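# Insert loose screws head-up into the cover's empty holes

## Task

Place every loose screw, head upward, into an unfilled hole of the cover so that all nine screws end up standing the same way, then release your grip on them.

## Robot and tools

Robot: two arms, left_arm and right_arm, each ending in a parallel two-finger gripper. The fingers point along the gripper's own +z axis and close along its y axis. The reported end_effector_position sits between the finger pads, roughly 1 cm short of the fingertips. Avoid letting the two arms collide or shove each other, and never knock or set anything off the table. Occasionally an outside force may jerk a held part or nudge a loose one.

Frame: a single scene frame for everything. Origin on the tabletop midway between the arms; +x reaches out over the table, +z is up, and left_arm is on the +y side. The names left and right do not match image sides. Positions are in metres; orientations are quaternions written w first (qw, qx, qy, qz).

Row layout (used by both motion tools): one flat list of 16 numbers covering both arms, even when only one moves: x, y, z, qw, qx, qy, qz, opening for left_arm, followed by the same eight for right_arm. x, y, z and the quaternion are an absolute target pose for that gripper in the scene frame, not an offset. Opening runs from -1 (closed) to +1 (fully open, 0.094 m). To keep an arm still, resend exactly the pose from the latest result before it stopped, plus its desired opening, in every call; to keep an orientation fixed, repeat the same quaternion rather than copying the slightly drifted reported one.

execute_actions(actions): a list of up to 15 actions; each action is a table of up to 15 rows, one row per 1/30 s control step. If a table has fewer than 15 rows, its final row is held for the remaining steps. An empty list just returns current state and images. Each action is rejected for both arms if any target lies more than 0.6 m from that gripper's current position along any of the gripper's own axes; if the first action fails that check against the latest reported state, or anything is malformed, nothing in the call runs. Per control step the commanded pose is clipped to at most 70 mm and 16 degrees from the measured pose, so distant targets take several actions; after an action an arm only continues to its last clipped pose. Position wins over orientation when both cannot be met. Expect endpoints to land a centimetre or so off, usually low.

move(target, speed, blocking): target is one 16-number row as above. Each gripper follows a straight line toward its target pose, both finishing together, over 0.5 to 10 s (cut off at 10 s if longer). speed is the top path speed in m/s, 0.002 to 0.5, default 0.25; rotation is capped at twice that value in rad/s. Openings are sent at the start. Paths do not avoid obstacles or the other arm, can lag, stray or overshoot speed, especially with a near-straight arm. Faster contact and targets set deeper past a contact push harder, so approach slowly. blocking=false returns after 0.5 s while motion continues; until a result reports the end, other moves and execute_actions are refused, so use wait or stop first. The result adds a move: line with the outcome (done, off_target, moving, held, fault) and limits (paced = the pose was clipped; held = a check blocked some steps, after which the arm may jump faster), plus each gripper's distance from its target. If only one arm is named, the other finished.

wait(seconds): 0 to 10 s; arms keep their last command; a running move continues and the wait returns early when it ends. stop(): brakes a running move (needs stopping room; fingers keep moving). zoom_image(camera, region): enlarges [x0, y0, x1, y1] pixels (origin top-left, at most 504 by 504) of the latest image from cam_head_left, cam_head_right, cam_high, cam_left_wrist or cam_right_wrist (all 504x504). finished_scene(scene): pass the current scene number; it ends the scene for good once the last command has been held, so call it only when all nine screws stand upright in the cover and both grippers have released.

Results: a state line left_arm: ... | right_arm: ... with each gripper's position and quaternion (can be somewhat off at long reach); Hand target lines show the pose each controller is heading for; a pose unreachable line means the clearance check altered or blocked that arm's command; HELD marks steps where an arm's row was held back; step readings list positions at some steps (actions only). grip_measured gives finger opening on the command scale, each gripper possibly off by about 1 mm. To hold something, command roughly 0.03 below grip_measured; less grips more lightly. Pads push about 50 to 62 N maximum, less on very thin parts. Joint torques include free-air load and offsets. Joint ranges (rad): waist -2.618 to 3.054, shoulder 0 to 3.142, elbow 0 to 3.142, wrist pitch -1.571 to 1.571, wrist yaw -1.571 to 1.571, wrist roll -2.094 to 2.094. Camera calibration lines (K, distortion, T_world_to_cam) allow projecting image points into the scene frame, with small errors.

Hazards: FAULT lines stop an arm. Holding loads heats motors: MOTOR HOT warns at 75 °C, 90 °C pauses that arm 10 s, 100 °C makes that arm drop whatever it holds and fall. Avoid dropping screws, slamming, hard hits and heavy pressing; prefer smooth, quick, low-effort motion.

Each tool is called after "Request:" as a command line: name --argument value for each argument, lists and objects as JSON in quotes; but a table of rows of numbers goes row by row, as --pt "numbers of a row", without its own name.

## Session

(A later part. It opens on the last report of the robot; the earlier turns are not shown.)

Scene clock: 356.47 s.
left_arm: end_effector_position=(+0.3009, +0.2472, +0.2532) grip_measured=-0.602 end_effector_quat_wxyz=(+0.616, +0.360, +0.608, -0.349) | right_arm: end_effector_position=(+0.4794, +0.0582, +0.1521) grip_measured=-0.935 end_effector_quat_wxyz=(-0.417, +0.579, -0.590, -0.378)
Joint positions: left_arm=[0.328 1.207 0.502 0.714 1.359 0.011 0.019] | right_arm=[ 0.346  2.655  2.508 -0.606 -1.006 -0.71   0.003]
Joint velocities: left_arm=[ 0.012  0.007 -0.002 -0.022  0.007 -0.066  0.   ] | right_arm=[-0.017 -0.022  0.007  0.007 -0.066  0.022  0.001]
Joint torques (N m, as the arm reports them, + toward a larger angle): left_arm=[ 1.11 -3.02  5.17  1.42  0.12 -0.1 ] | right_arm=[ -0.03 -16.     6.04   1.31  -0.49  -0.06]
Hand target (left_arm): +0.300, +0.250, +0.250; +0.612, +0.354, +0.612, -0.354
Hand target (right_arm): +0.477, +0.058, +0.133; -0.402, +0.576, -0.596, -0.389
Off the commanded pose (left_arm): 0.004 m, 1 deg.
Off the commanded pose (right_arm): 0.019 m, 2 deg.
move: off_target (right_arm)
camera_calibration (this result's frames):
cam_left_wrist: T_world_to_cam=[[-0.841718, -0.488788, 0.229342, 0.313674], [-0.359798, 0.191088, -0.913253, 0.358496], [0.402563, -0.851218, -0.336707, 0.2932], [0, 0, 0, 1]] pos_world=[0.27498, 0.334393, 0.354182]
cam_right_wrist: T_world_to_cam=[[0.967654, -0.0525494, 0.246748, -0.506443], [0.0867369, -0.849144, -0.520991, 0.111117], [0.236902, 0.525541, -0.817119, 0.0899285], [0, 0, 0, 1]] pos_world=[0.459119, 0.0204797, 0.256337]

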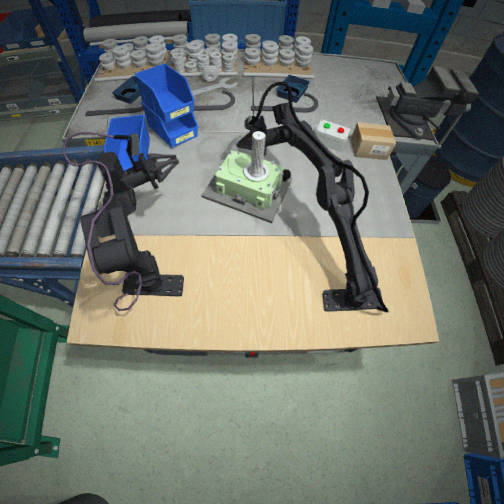

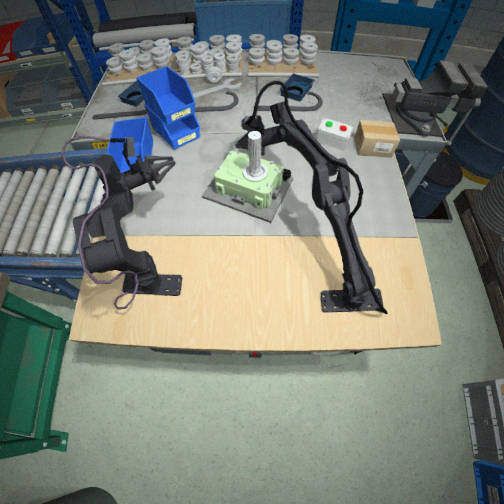

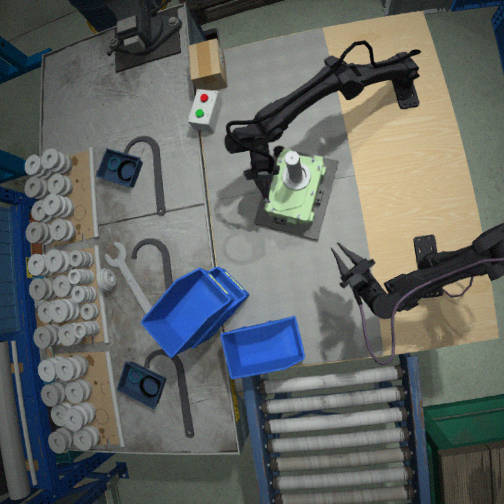

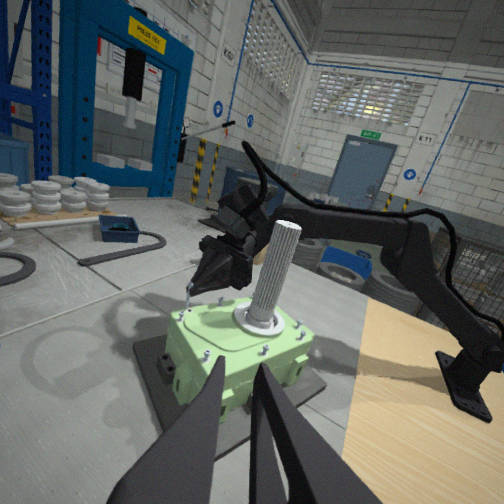

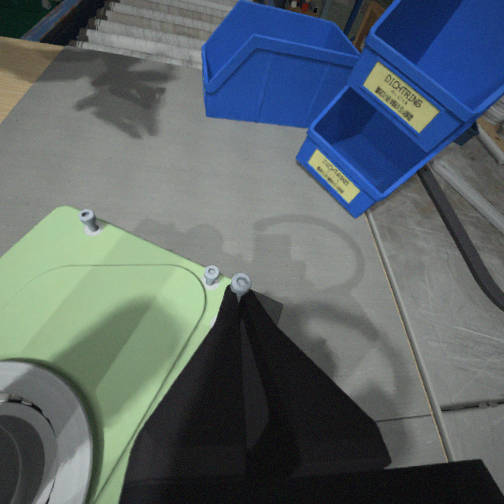

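Request:
move --target '[0.3,0.25,0.25,0.612,0.354,0.612,-0.354,-0.6,0.473,0.058,0.128,0.402,-0.576,0.596,0.389,-1]' --speed 0.01

Request:
zoom_image --camera "cam_left_wrist" --region '[150,250,240,340]'

Scene clock: 359.27 s.
left_arm: end_effector_position=(+0.3009, +0.2472, +0.2532) grip_measured=-0.602 end_effector_quat_wxyz=(+0.616, +0.360, +0.608, -0.349) | right_arm: end_effector_position=(+0.4793, +0.0594, +0.1442) grip_measured=-0.935 end_effector_quat_wxyz=(-0.426, +0.582, -0.578, -0.383)
Joint positions: left_arm=[0.328 1.207 0.502 0.714 1.359 0.011 0.019] | right_arm=[ 0.344  2.647  2.441 -0.523 -1.028 -0.71   0.003]
Joint velocities: left_arm=[-0.022  0.012  0.002  0.051 -0.125  0.037 -0.   ] | right_arm=[ 0.007  0.012 -0.007 -0.037  0.007  0.007  0.   ]
Joint torques (N m, as the arm reports them, + toward a larger angle): left_arm=[ 1.12 -3.03  5.17  1.43  0.12 -0.1 ] | right_arm=[  0.25 -18.08   4.84   1.01  -0.25  -0.02]
Hand target (left_arm): +0.300, +0.250, +0.250; +0.612, +0.354, +0.612, -0.354
Hand target (right_arm): +0.473, +0.058, +0.128; -0.402, +0.576, -0.596, -0.389
Off the commanded pose (left_arm): 0.004 m, 1 deg.
Off the commanded pose (right_arm): 0.017 m, 4 deg.
move: off_target (right_arm)
camera_calibration (this result's frames):
cam_left_wrist: T_world_to_cam=[[-0.841718, -0.488788, 0.229342, 0.313674], [-0.359798, 0.191088, -0.913253, 0.358496], [0.402563, -0.851218, -0.336707, 0.2932], [0, 0, 0, 1]] pos_world=[0.27498, 0.334393, 0.354182]
cam_right_wrist: T_world_to_cam=[[0.964191, -0.0437799, 0.26157, -0.505293], [0.108166, -0.835606, -0.538574, 0.0995022], [0.242149, 0.547581, -0.800949, 0.0767722], [0, 0, 0, 1]] pos_world=[0.457846, 0.0189839, 0.24725]

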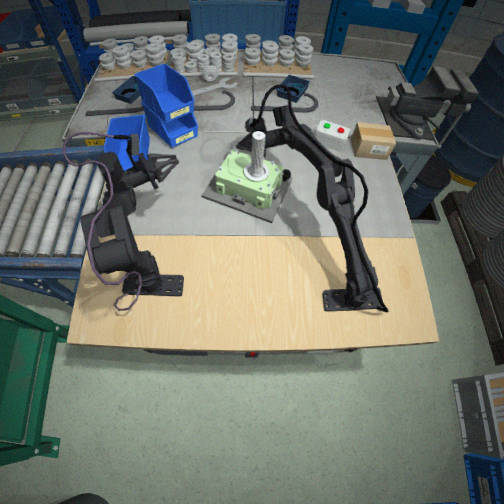

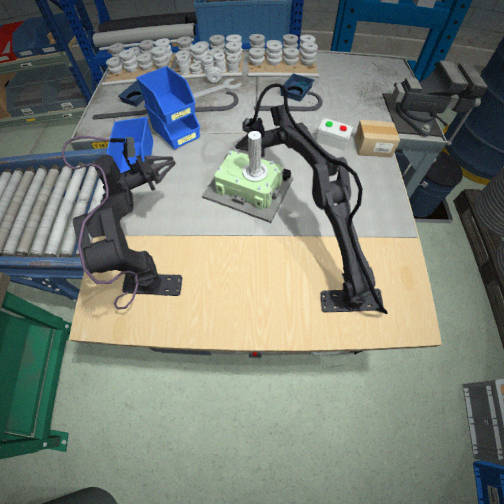

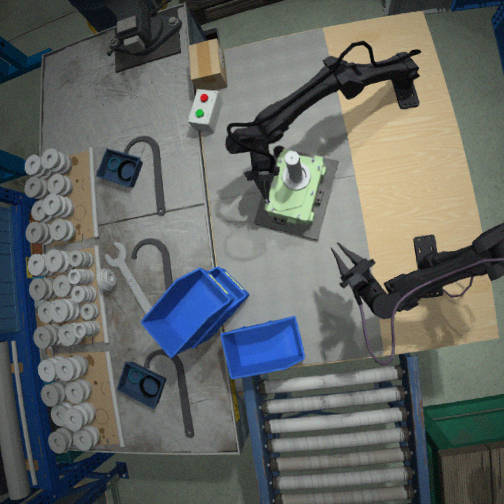

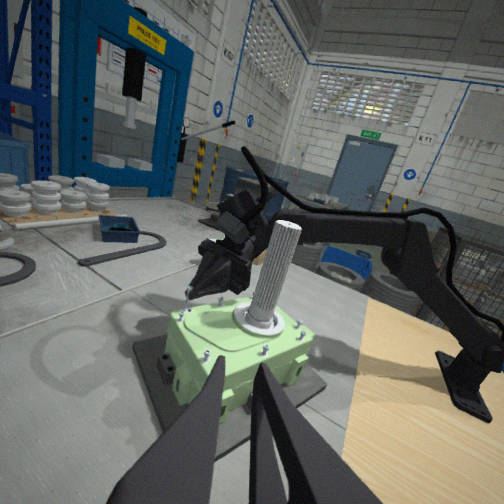

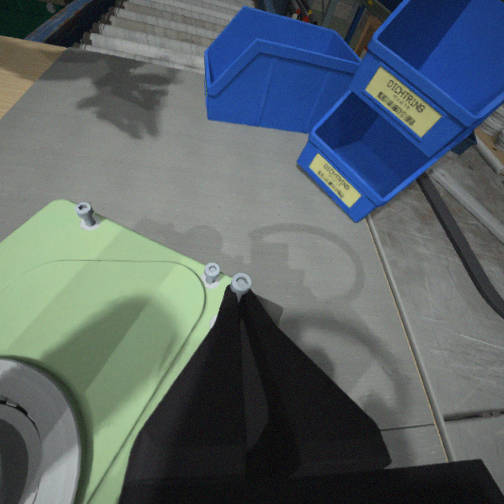

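Region (150, 250, 240, 340) of cam_left_wrist's 504x504 image, scaled by 5.600, with more detail than that image has.

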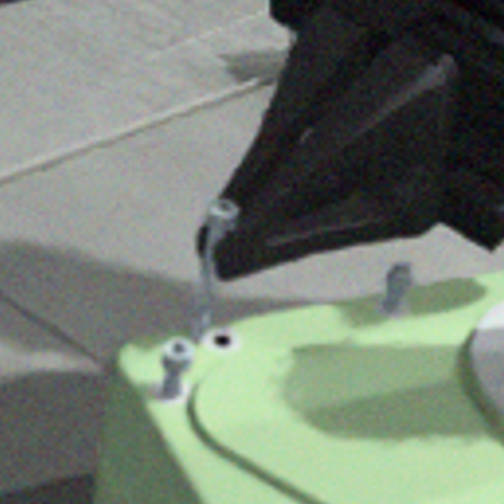

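Touching, 5mm off; ease pressure and slide back.

Request:
move --target '[0.3,0.25,0.25,0.612,0.354,0.612,-0.354,-0.6,0.471,0.056,0.14,0.402,-0.576,0.596,0.389,-1]' --speed 0.01

Request:
zoom_image --camera "cam_left_wrist" --region '[150,250,240,340]'

Scene clock: 362.73 s.
left_arm: end_effector_position=(+0.3009, +0.2472, +0.2532) grip_measured=-0.602 end_effector_quat_wxyz=(+0.616, +0.360, +0.608, -0.349) | right_arm: end_effector_position=(+0.4783, +0.0585, +0.1448) grip_measured=-0.935 end_effector_quat_wxyz=(-0.422, +0.580, -0.582, -0.383)
Joint positions: left_arm=[0.328 1.207 0.502 0.714 1.359 0.011 0.019] | right_arm=[ 0.344  2.642  2.44  -0.538 -1.024 -0.71   0.003]
Joint velocities: left_arm=[-0.017  0.007 -0.017  0.007 -0.037  0.095  0.   ] | right_arm=[-0.002 -0.007  0.002 -0.037  0.022 -0.066  0.001]
Joint torques (N m, as the arm reports them, + toward a larger angle): left_arm=[ 1.13 -3.01  5.17  1.43  0.13 -0.1 ] | right_arm=[  0.14 -19.18   5.66   0.89  -0.31  -0.03]
Hand target (left_arm): +0.300, +0.250, +0.250; +0.612, +0.354, +0.612, -0.354
Hand target (right_arm): +0.471, +0.056, +0.140; -0.403, +0.576, -0.596, -0.389
Off the commanded pose (left_arm): 0.004 m, 1 deg.
Off the commanded pose (right_arm): 0.009 m, 3 deg.
move: off_target (right_arm)
camera_calibration (this result's frames):
cam_left_wrist: T_world_to_cam=[[-0.841718, -0.488788, 0.229342, 0.313674], [-0.359798, 0.191088, -0.913253, 0.358496], [0.402563, -0.851218, -0.336707, 0.2932], [0, 0, 0, 1]] pos_world=[0.27498, 0.334393, 0.354182]
cam_right_wrist: T_world_to_cam=[[0.966224, -0.045356, 0.253683, -0.504229], [0.100775, -0.839504, -0.533926, 0.102307], [0.237184, 0.541457, -0.806578, 0.0815153], [0, 0, 0, 1]] pos_world=[0.457554, 0.0188807, 0.248287]

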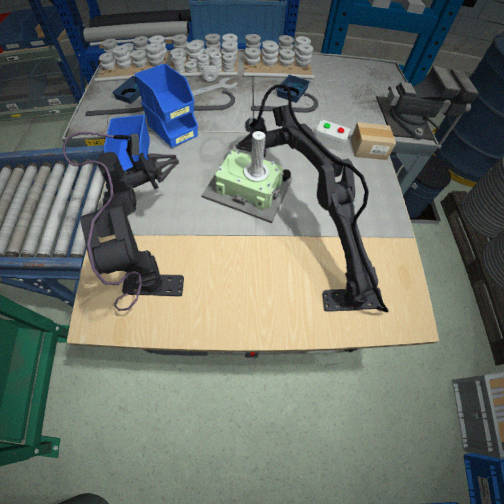

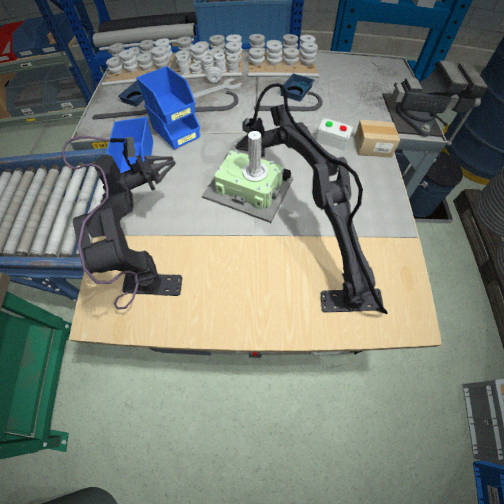

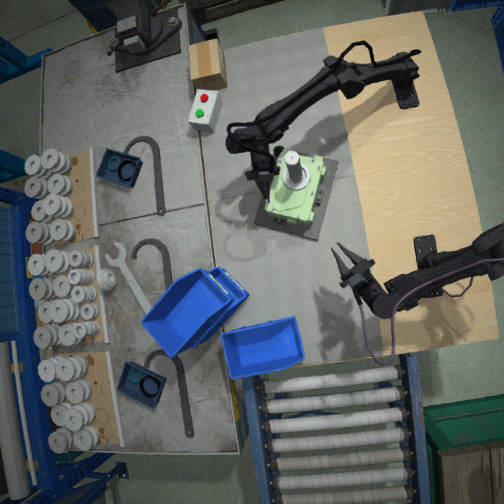

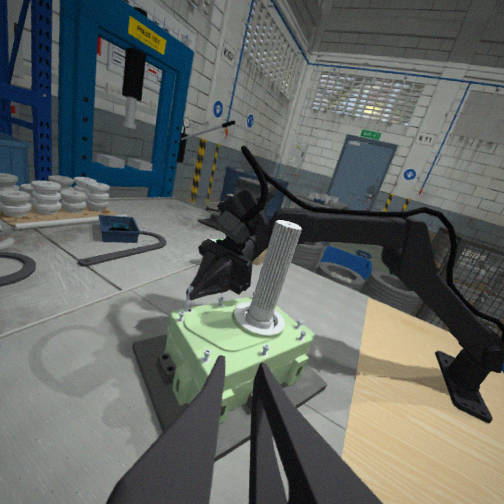

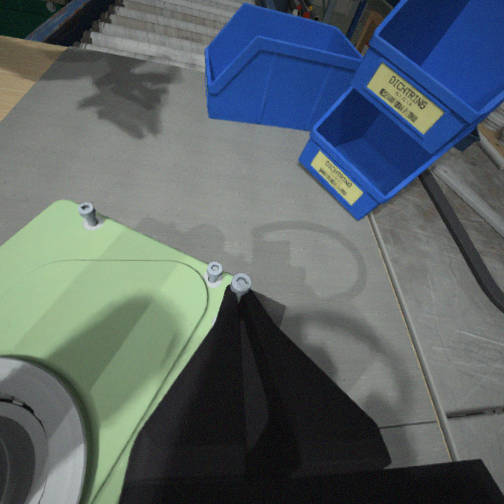

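Region (150, 250, 240, 340) of cam_left_wrist's 504x504 image, scaled by 5.600, with more detail than that image has.

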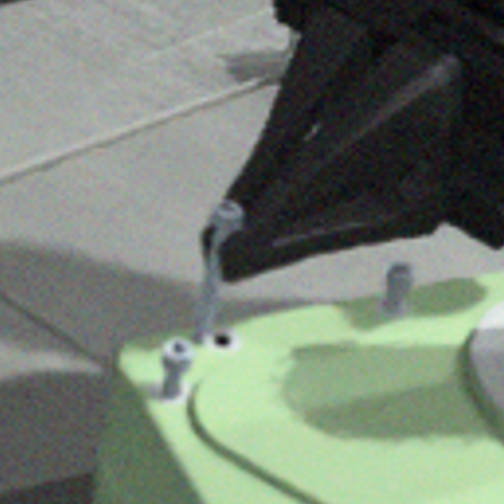

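Request:
move --target '[0.3,0.25,0.25,0.612,0.354,0.612,-0.354,-0.6,0.469,0.055,0.146,0.402,-0.576,0.596,0.389,-1]' --speed 0.01

Request:
zoom_image --camera "cam_left_wrist" --region '[150,250,240,340]'

Scene clock: 365.63 s.
left_arm: end_effector_position=(+0.3009, +0.2472, +0.2532) grip_measured=-0.602 end_effector_quat_wxyz=(+0.616, +0.360, +0.608, -0.349) | right_arm: end_effector_position=(+0.4757, +0.0570, +0.1451) grip_measured=-0.935 end_effector_quat_wxyz=(-0.414, +0.578, -0.589, -0.384)
Joint positions: left_arm=[0.328 1.207 0.502 0.714 1.359 0.011 0.019] | right_arm=[ 0.344  2.635  2.44  -0.568 -1.019 -0.71   0.003]
Joint velocities: left_arm=[ 0.012 -0.017  0.002 -0.037 -0.051  0.007 -0.   ] | right_arm=[ 0.012 -0.017 -0.002 -0.022 -0.022 -0.095 -0.001]
Joint torques (N m, as the arm reports them, + toward a larger angle): left_arm=[ 1.13 -3.03  5.18  1.42  0.12 -0.1 ] | right_arm=[  0.11 -19.61   5.47   1.05  -0.37  -0.04]
Hand target (left_arm): +0.300, +0.250, +0.250; +0.612, +0.354, +0.612, -0.354
Hand target (right_arm): +0.469, +0.055, +0.146; -0.402, +0.576, -0.596, -0.389
Off the commanded pose (left_arm): 0.004 m, 1 deg.
Off the commanded pose (right_arm): 0.007 m, 2 deg.
move: done
camera_calibration (this result's frames):
cam_left_wrist: T_world_to_cam=[[-0.841718, -0.488788, 0.229342, 0.313674], [-0.359798, 0.191088, -0.913253, 0.358496], [0.402563, -0.851218, -0.336707, 0.2932], [0, 0, 0, 1]] pos_world=[0.27498, 0.334393, 0.354182]
cam_right_wrist: T_world_to_cam=[[0.970797, -0.046127, 0.235427, -0.501402], [0.0874478, -0.845785, -0.526309, 0.10709], [0.223398, 0.531527, -0.817051, 0.0918537], [0, 0, 0, 1]] pos_world=[0.456874, 0.0186242, 0.249455]

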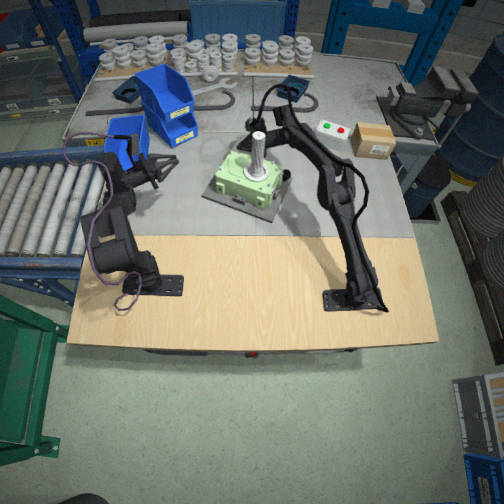

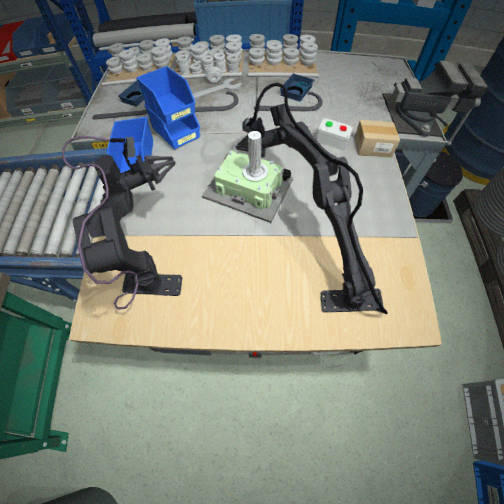

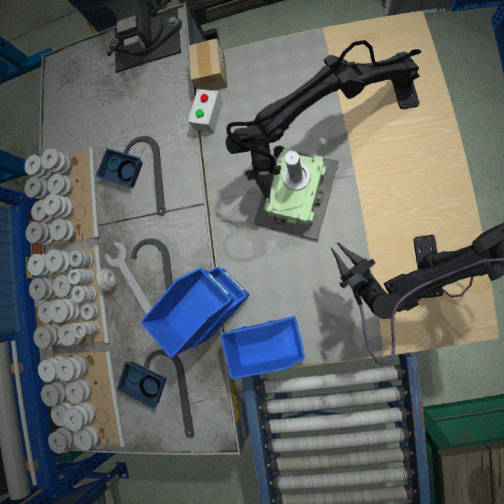

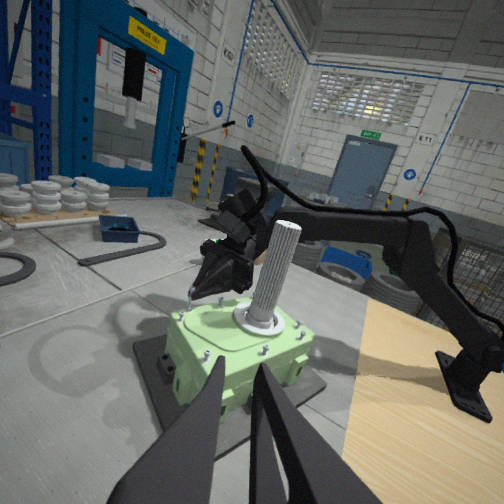

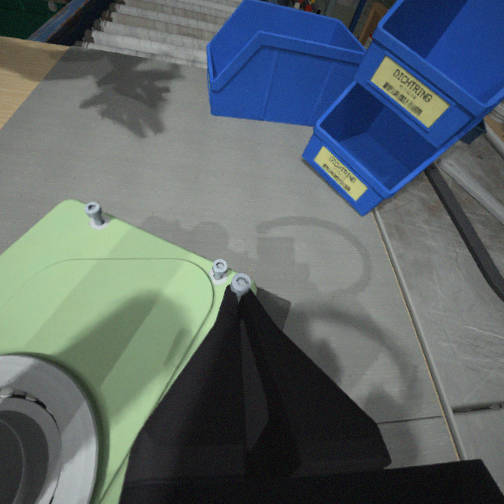

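Region (150, 250, 240, 340) of cam_left_wrist's 504x504 image, scaled by 5.600, with more detail than that image has.

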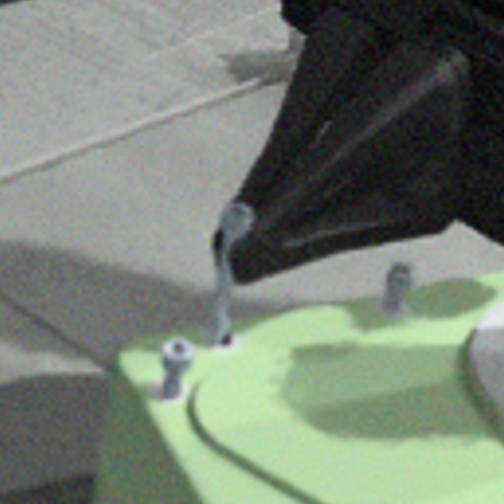

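Request:
move --target '[0.3,0.25,0.25,0.612,0.354,0.612,-0.354,-0.6,0.468,0.0545,0.148,0.402,-0.576,0.596,0.389,-1]' --speed 0.01

Request:
zoom_image --camera "cam_left_wrist" --region '[150,250,240,340]'

Scene clock: 367.43 s.
left_arm: end_effector_position=(+0.3009, +0.2472, +0.2532) grip_measured=-0.602 end_effector_quat_wxyz=(+0.616, +0.360, +0.608, -0.349) | right_arm: end_effector_position=(+0.4757, +0.0569, +0.1452) grip_measured=-0.935 end_effector_quat_wxyz=(-0.414, +0.578, -0.589, -0.384)
Joint positions: left_arm=[0.328 1.207 0.502 0.714 1.359 0.011 0.019] | right_arm=[ 0.344  2.634  2.44  -0.568 -1.019 -0.711  0.003]
Joint velocities: left_arm=[-0.017  0.017  0.012  0.022 -0.051 -0.007 -0.001] | right_arm=[ 0.002  0.007  0.007 -0.125 -0.037  0.066  0.   ]
Joint torques (N m, as the arm reports them, + toward a larger angle): left_arm=[ 1.12 -3.02  5.17  1.43  0.13 -0.1 ] | right_arm=[  0.1  -20.25   5.1    0.98  -0.37  -0.05]
Hand target (left_arm): +0.300, +0.250, +0.250; +0.612, +0.354, +0.612, -0.354
Hand target (right_arm): +0.468, +0.055, +0.148; -0.402, +0.576, -0.596, -0.389
Off the commanded pose (left_arm): 0.004 m, 1 deg.
Off the commanded pose (right_arm): 0.009 m, 2 deg.
move: done
camera_calibration (this result's frames):
cam_left_wrist: T_world_to_cam=[[-0.841718, -0.488788, 0.229342, 0.313674], [-0.359798, 0.191088, -0.913253, 0.358496], [0.402563, -0.851218, -0.336707, 0.2932], [0, 0, 0, 1]] pos_world=[0.27498, 0.334393, 0.354182]
cam_right_wrist: T_world_to_cam=[[0.97069, -0.0460282, 0.235884, -0.501412], [0.0876855, -0.846004, -0.525917, 0.106943], [0.223766, 0.531186, -0.817172, 0.0918332], [0, 0, 0, 1]] pos_world=[0.456789, 0.0186146, 0.249562]

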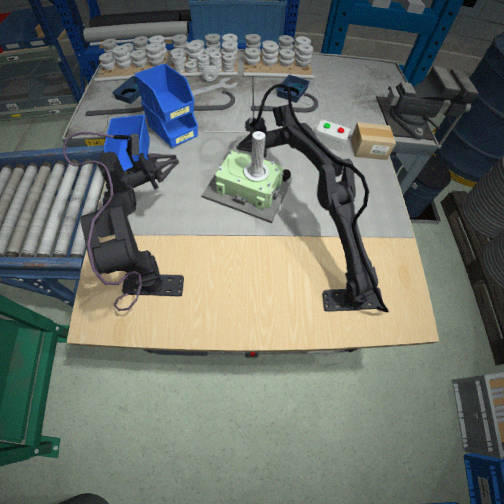

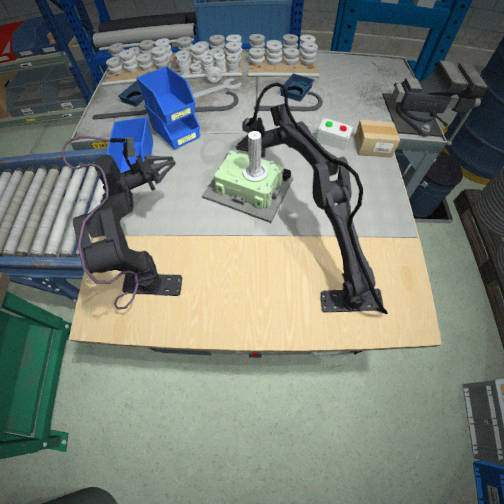

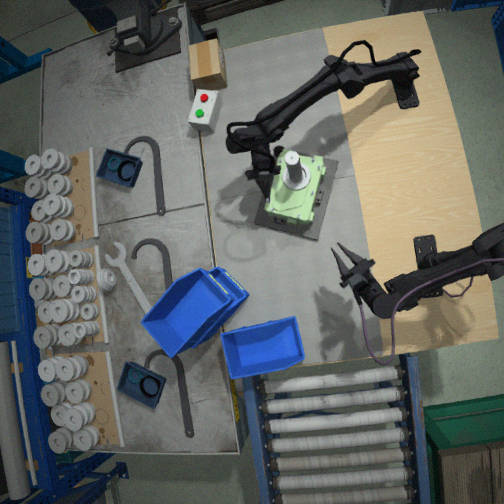

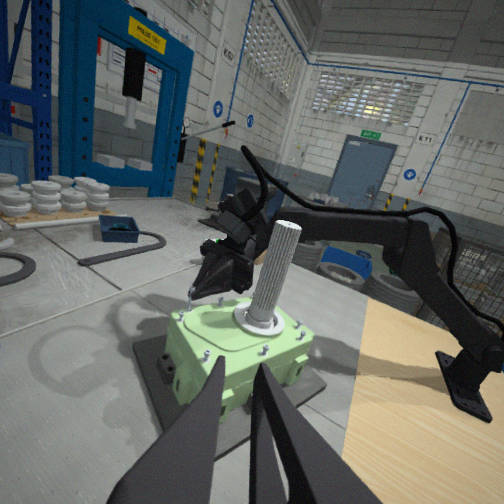

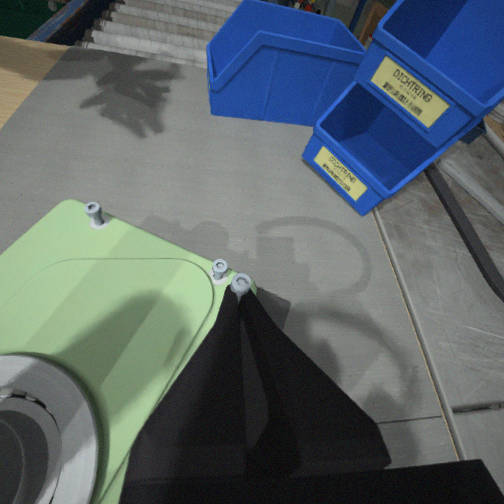

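Region (150, 250, 240, 340) of cam_left_wrist's 504x504 image, scaled by 5.600, with more detail than that image has.

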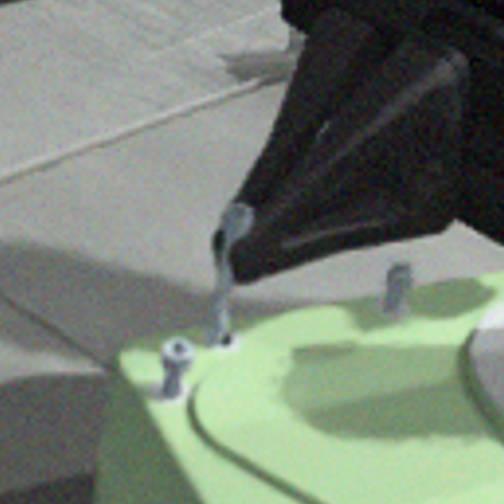

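Request:
move --target '[0.3,0.25,0.25,0.612,0.354,0.612,-0.354,-0.6,0.467,0.054,0.149,0.402,-0.576,0.596,0.389,-1]' --speed 0.01

Request:
zoom_image --camera "cam_left_wrist" --region '[150,250,240,340]'

Scene clock: 369.20 s.
left_arm: end_effector_position=(+0.3009, +0.2472, +0.2532) grip_measured=-0.602 end_effector_quat_wxyz=(+0.616, +0.360, +0.608, -0.349) | right_arm: end_effector_position=(+0.4729, +0.0558, +0.1453) grip_measured=-0.935 end_effector_quat_wxyz=(-0.411, +0.577, -0.591, -0.385)
Joint positions: left_arm=[0.328 1.207 0.502 0.714 1.359 0.011 0.019] | right_arm=[ 0.344  2.619  2.415 -0.568 -1.018 -0.711  0.003]
Joint velocities: left_arm=[-0.007  0.002  0.027 -0.051  0.037  0.007 -0.   ] | right_arm=[-0.007 -0.012  0.012 -0.007  0.037  0.066  0.002]
Joint torques (N m, as the arm reports them, + toward a larger angle): left_arm=[ 1.13 -3.04  5.17  1.42  0.12 -0.1 ] | right_arm=[  0.08 -19.72   5.86   1.03  -0.38  -0.05]
Hand target (left_arm): +0.300, +0.250, +0.250; +0.612, +0.354, +0.612, -0.354
Hand target (right_arm): +0.467, +0.054, +0.149; -0.402, +0.576, -0.596, -0.389
Off the commanded pose (left_arm): 0.004 m, 1 deg.
Off the commanded pose (right_arm): 0.007 m, 1 deg.
move: done
camera_calibration (this result's frames):
cam_left_wrist: T_world_to_cam=[[-0.841718, -0.488788, 0.229342, 0.313674], [-0.359798, 0.191088, -0.913253, 0.358496], [0.402563, -0.851218, -0.336707, 0.2932], [0, 0, 0, 1]] pos_world=[0.27498, 0.334393, 0.354182]
cam_right_wrist: T_world_to_cam=[[0.972558, -0.045326, 0.228201, -0.498644], [0.0833324, -0.847902, -0.523563, 0.10811], [0.217223, 0.528212, -0.820857, 0.096881], [0, 0, 0, 1]] pos_world=[0.454906, 0.0178911, 0.249919]

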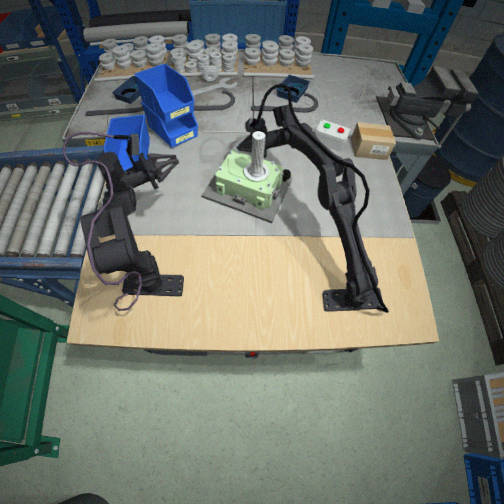

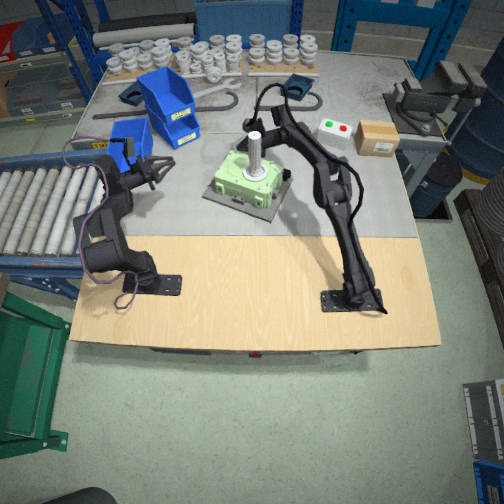

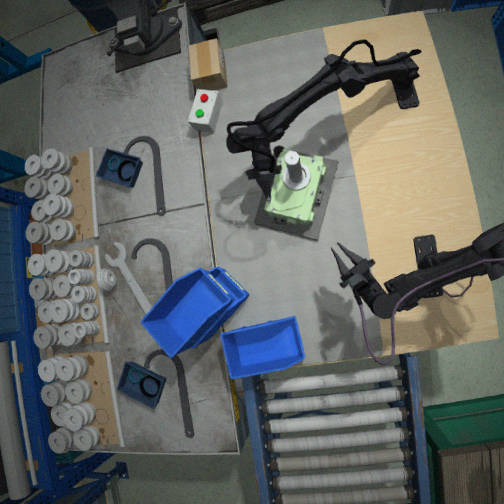

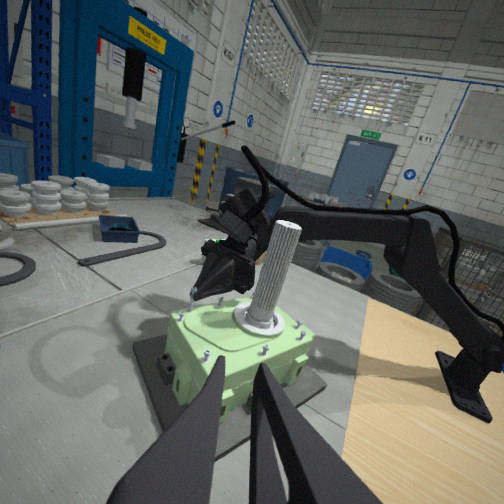

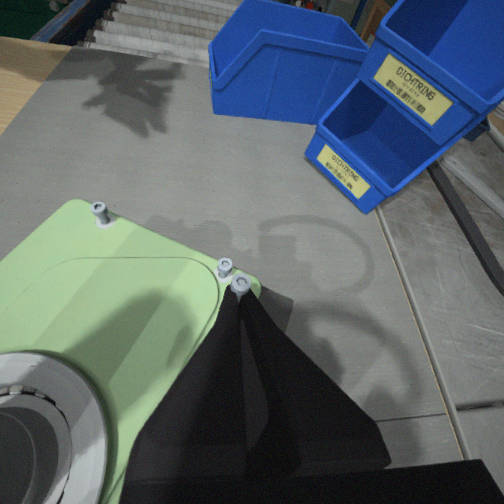

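Region (150, 250, 240, 340) of cam_left_wrist's 504x504 image, scaled by 5.600, with more detail than that image has.

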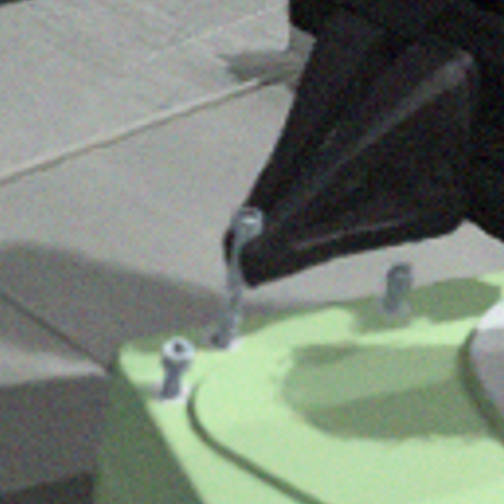

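Request:
move --target '[0.3,0.25,0.25,0.612,0.354,0.612,-0.354,-0.6,0.468,0.054,0.135,0.402,-0.576,0.596,0.389,-1]' --speed 0.01

Request:
zoom_image --camera "cam_left_wrist" --region '[150,250,240,340]'

Scene clock: 370.67 s.
left_arm: end_effector_position=(+0.3009, +0.2472, +0.2532) grip_measured=-0.602 end_effector_quat_wxyz=(+0.616, +0.360, +0.608, -0.349) | right_arm: end_effector_position=(+0.4736, +0.0566, +0.1445) grip_measured=-0.935 end_effector_quat_wxyz=(-0.420, +0.580, -0.583, -0.384)
Joint positions: left_arm=[0.328 1.207 0.502 0.714 1.359 0.011 0.019] | right_arm=[ 0.344  2.609  2.38  -0.518 -1.025 -0.713  0.003]
Joint velocities: left_arm=[ 0.017 -0.007 -0.012  0.007 -0.022 -0.081  0.001] | right_arm=[-0.002 -0.012 -0.022  0.037  0.007  0.051  0.   ]
Joint torques (N m, as the arm reports them, + toward a larger angle): left_arm=[ 1.14 -3.03  5.19  1.42  0.13 -0.09] | right_arm=[  0.06 -18.32   5.08   1.02  -0.31  -0.03]
Hand target (left_arm): +0.300, +0.250, +0.250; +0.612, +0.354, +0.612, -0.354
Hand target (right_arm): +0.468, +0.054, +0.135; -0.402, +0.576, -0.596, -0.389
Off the commanded pose (left_arm): 0.004 m, 1 deg.
Off the commanded pose (right_arm): 0.011 m, 3 deg.
move: off_target (right_arm)
camera_calibration (this result's frames):
cam_left_wrist: T_world_to_cam=[[-0.841718, -0.488788, 0.229342, 0.313674], [-0.359798, 0.191088, -0.913253, 0.358496], [0.402563, -0.851218, -0.336707, 0.2932], [0, 0, 0, 1]] pos_world=[0.27498, 0.334393, 0.354182]
cam_right_wrist: T_world_to_cam=[[0.967468, -0.0431108, 0.249293, -0.499819], [0.0998305, -0.840362, -0.532752, 0.101355], [0.232464, 0.540308, -0.80872, 0.0860809], [0, 0, 0, 1]] pos_world=[0.453429, 0.0171173, 0.248214]

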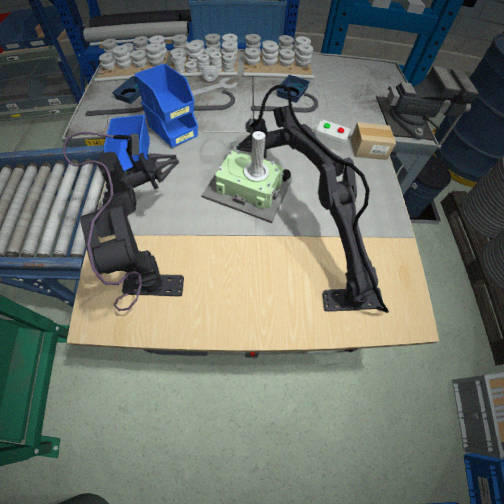

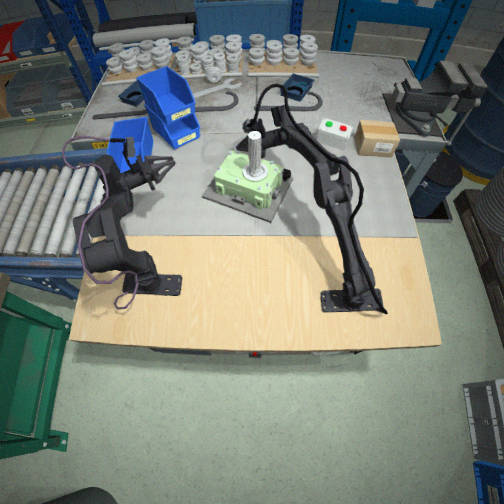

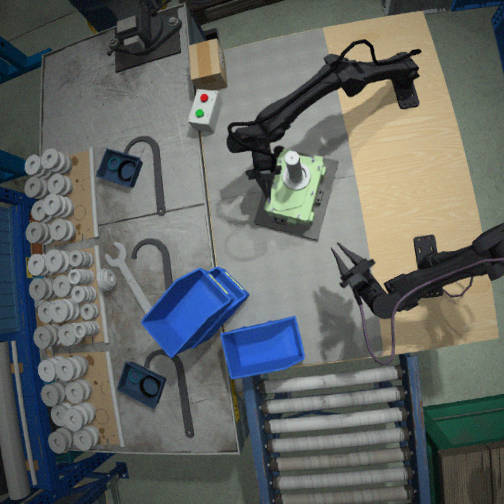

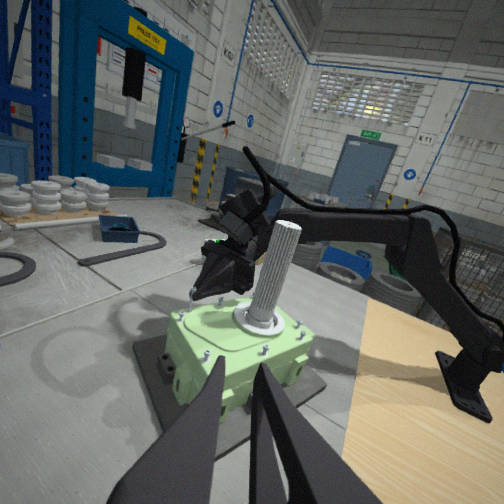

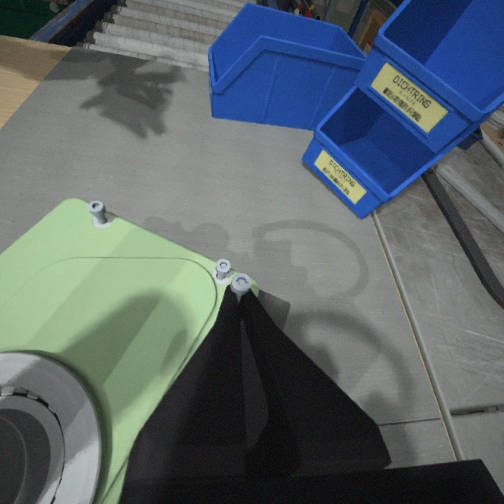

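Region (150, 250, 240, 340) of cam_left_wrist's 504x504 image, scaled by 5.600, with more detail than that image has.

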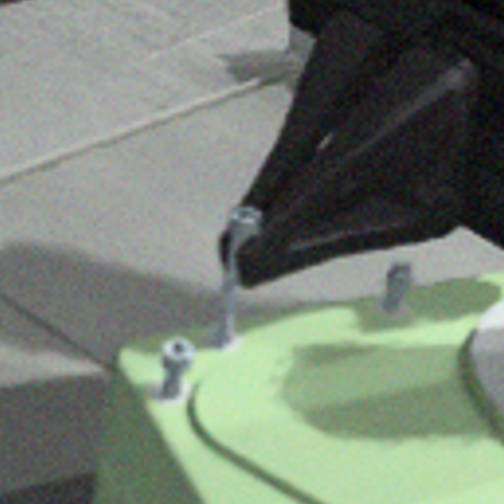

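Tip is in front of the hole (toward camera); rotate waist negative.

Request:
move --target '[0.3,0.25,0.25,0.612,0.354,0.612,-0.354,-0.6,0.47,0.048,0.137,0.402,-0.576,0.596,0.389,-1]' --speed 0.01

Request:
zoom_image --camera "cam_left_wrist" --region '[150,250,240,340]'

Scene clock: 373.37 s.
left_arm: end_effector_position=(+0.3009, +0.2472, +0.2532) grip_measured=-0.602 end_effector_quat_wxyz=(+0.616, +0.360, +0.608, -0.349) | right_arm: end_effector_position=(+0.4736, +0.0566, +0.1446) grip_measured=-0.935 end_effector_quat_wxyz=(-0.422, +0.584, -0.579, -0.382)
Joint positions: left_arm=[0.328 1.207 0.502 0.714 1.359 0.011 0.019] | right_arm=[ 0.344  2.609  2.379 -0.517 -1.026 -0.725  0.003]
Joint velocities: left_arm=[ 0.022 -0.002  0.032 -0.051 -0.022 -0.051 -0.001] | right_arm=[ 0.012 -0.022 -0.012 -0.022 -0.037 -0.11  -0.001]
Joint torques (N m, as the arm reports them, + toward a larger angle): left_arm=[ 1.12 -3.02  5.18  1.42  0.12 -0.1 ] | right_arm=[ -0.63 -18.35   5.98   0.84  -0.36  -0.05]
Hand target (left_arm): +0.300, +0.250, +0.250; +0.612, +0.354, +0.612, -0.354
Hand target (right_arm): +0.470, +0.048, +0.137; -0.403, +0.575, -0.596, -0.389
Off the commanded pose (left_arm): 0.004 m, 1 deg.
Off the commanded pose (right_arm): 0.012 m, 3 deg.
move: off_target (right_arm)
camera_calibration (this result's frames):
cam_left_wrist: T_world_to_cam=[[-0.841718, -0.488788, 0.229342, 0.313674], [-0.359798, 0.191088, -0.913253, 0.358496], [0.402563, -0.851218, -0.336707, 0.2932], [0, 0, 0, 1]] pos_world=[0.27498, 0.334393, 0.354182]
cam_right_wrist: T_world_to_cam=[[0.964762, -0.0389484, 0.260224, -0.500386], [0.109476, -0.8399, -0.531585, 0.0966484], [0.239266, 0.541341, -0.80604, 0.0824085], [0, 0, 0, 1]] pos_world=[0.452455, 0.0170746, 0.248014]

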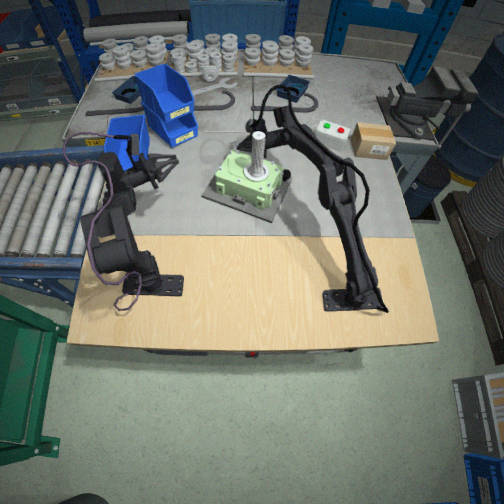

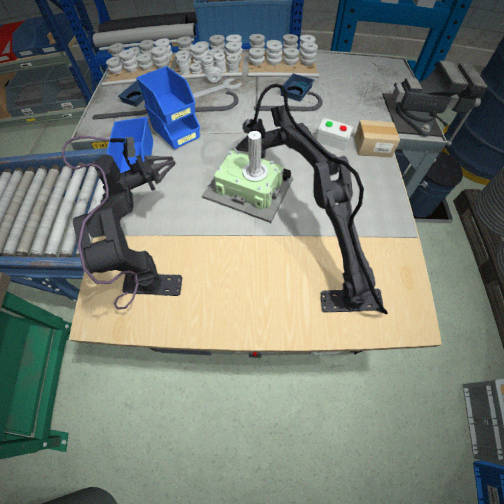

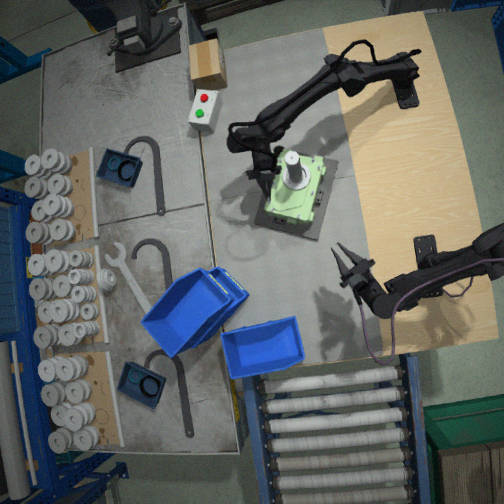

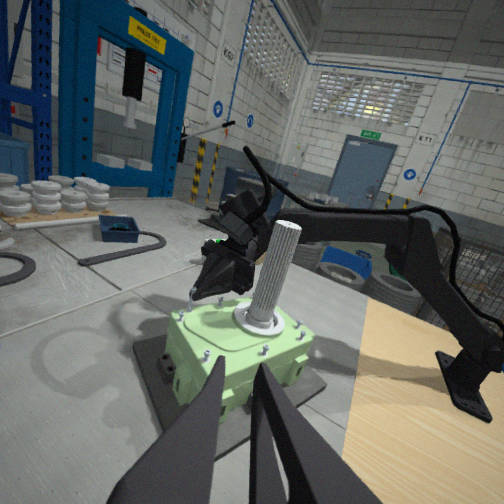

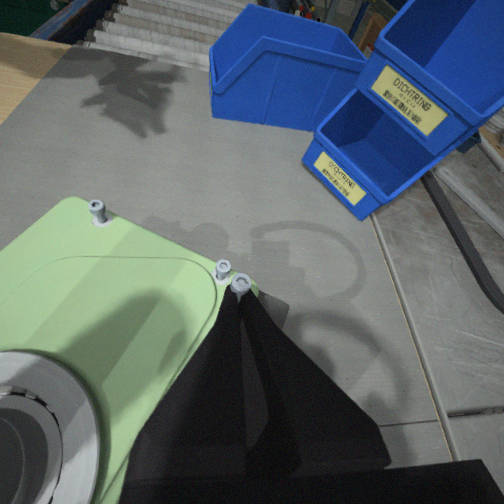

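Region (150, 250, 240, 340) of cam_left_wrist's 504x504 image, scaled by 5.600, with more detail than that image has.

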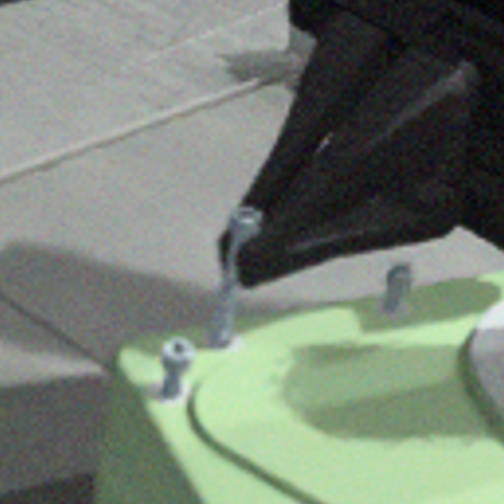

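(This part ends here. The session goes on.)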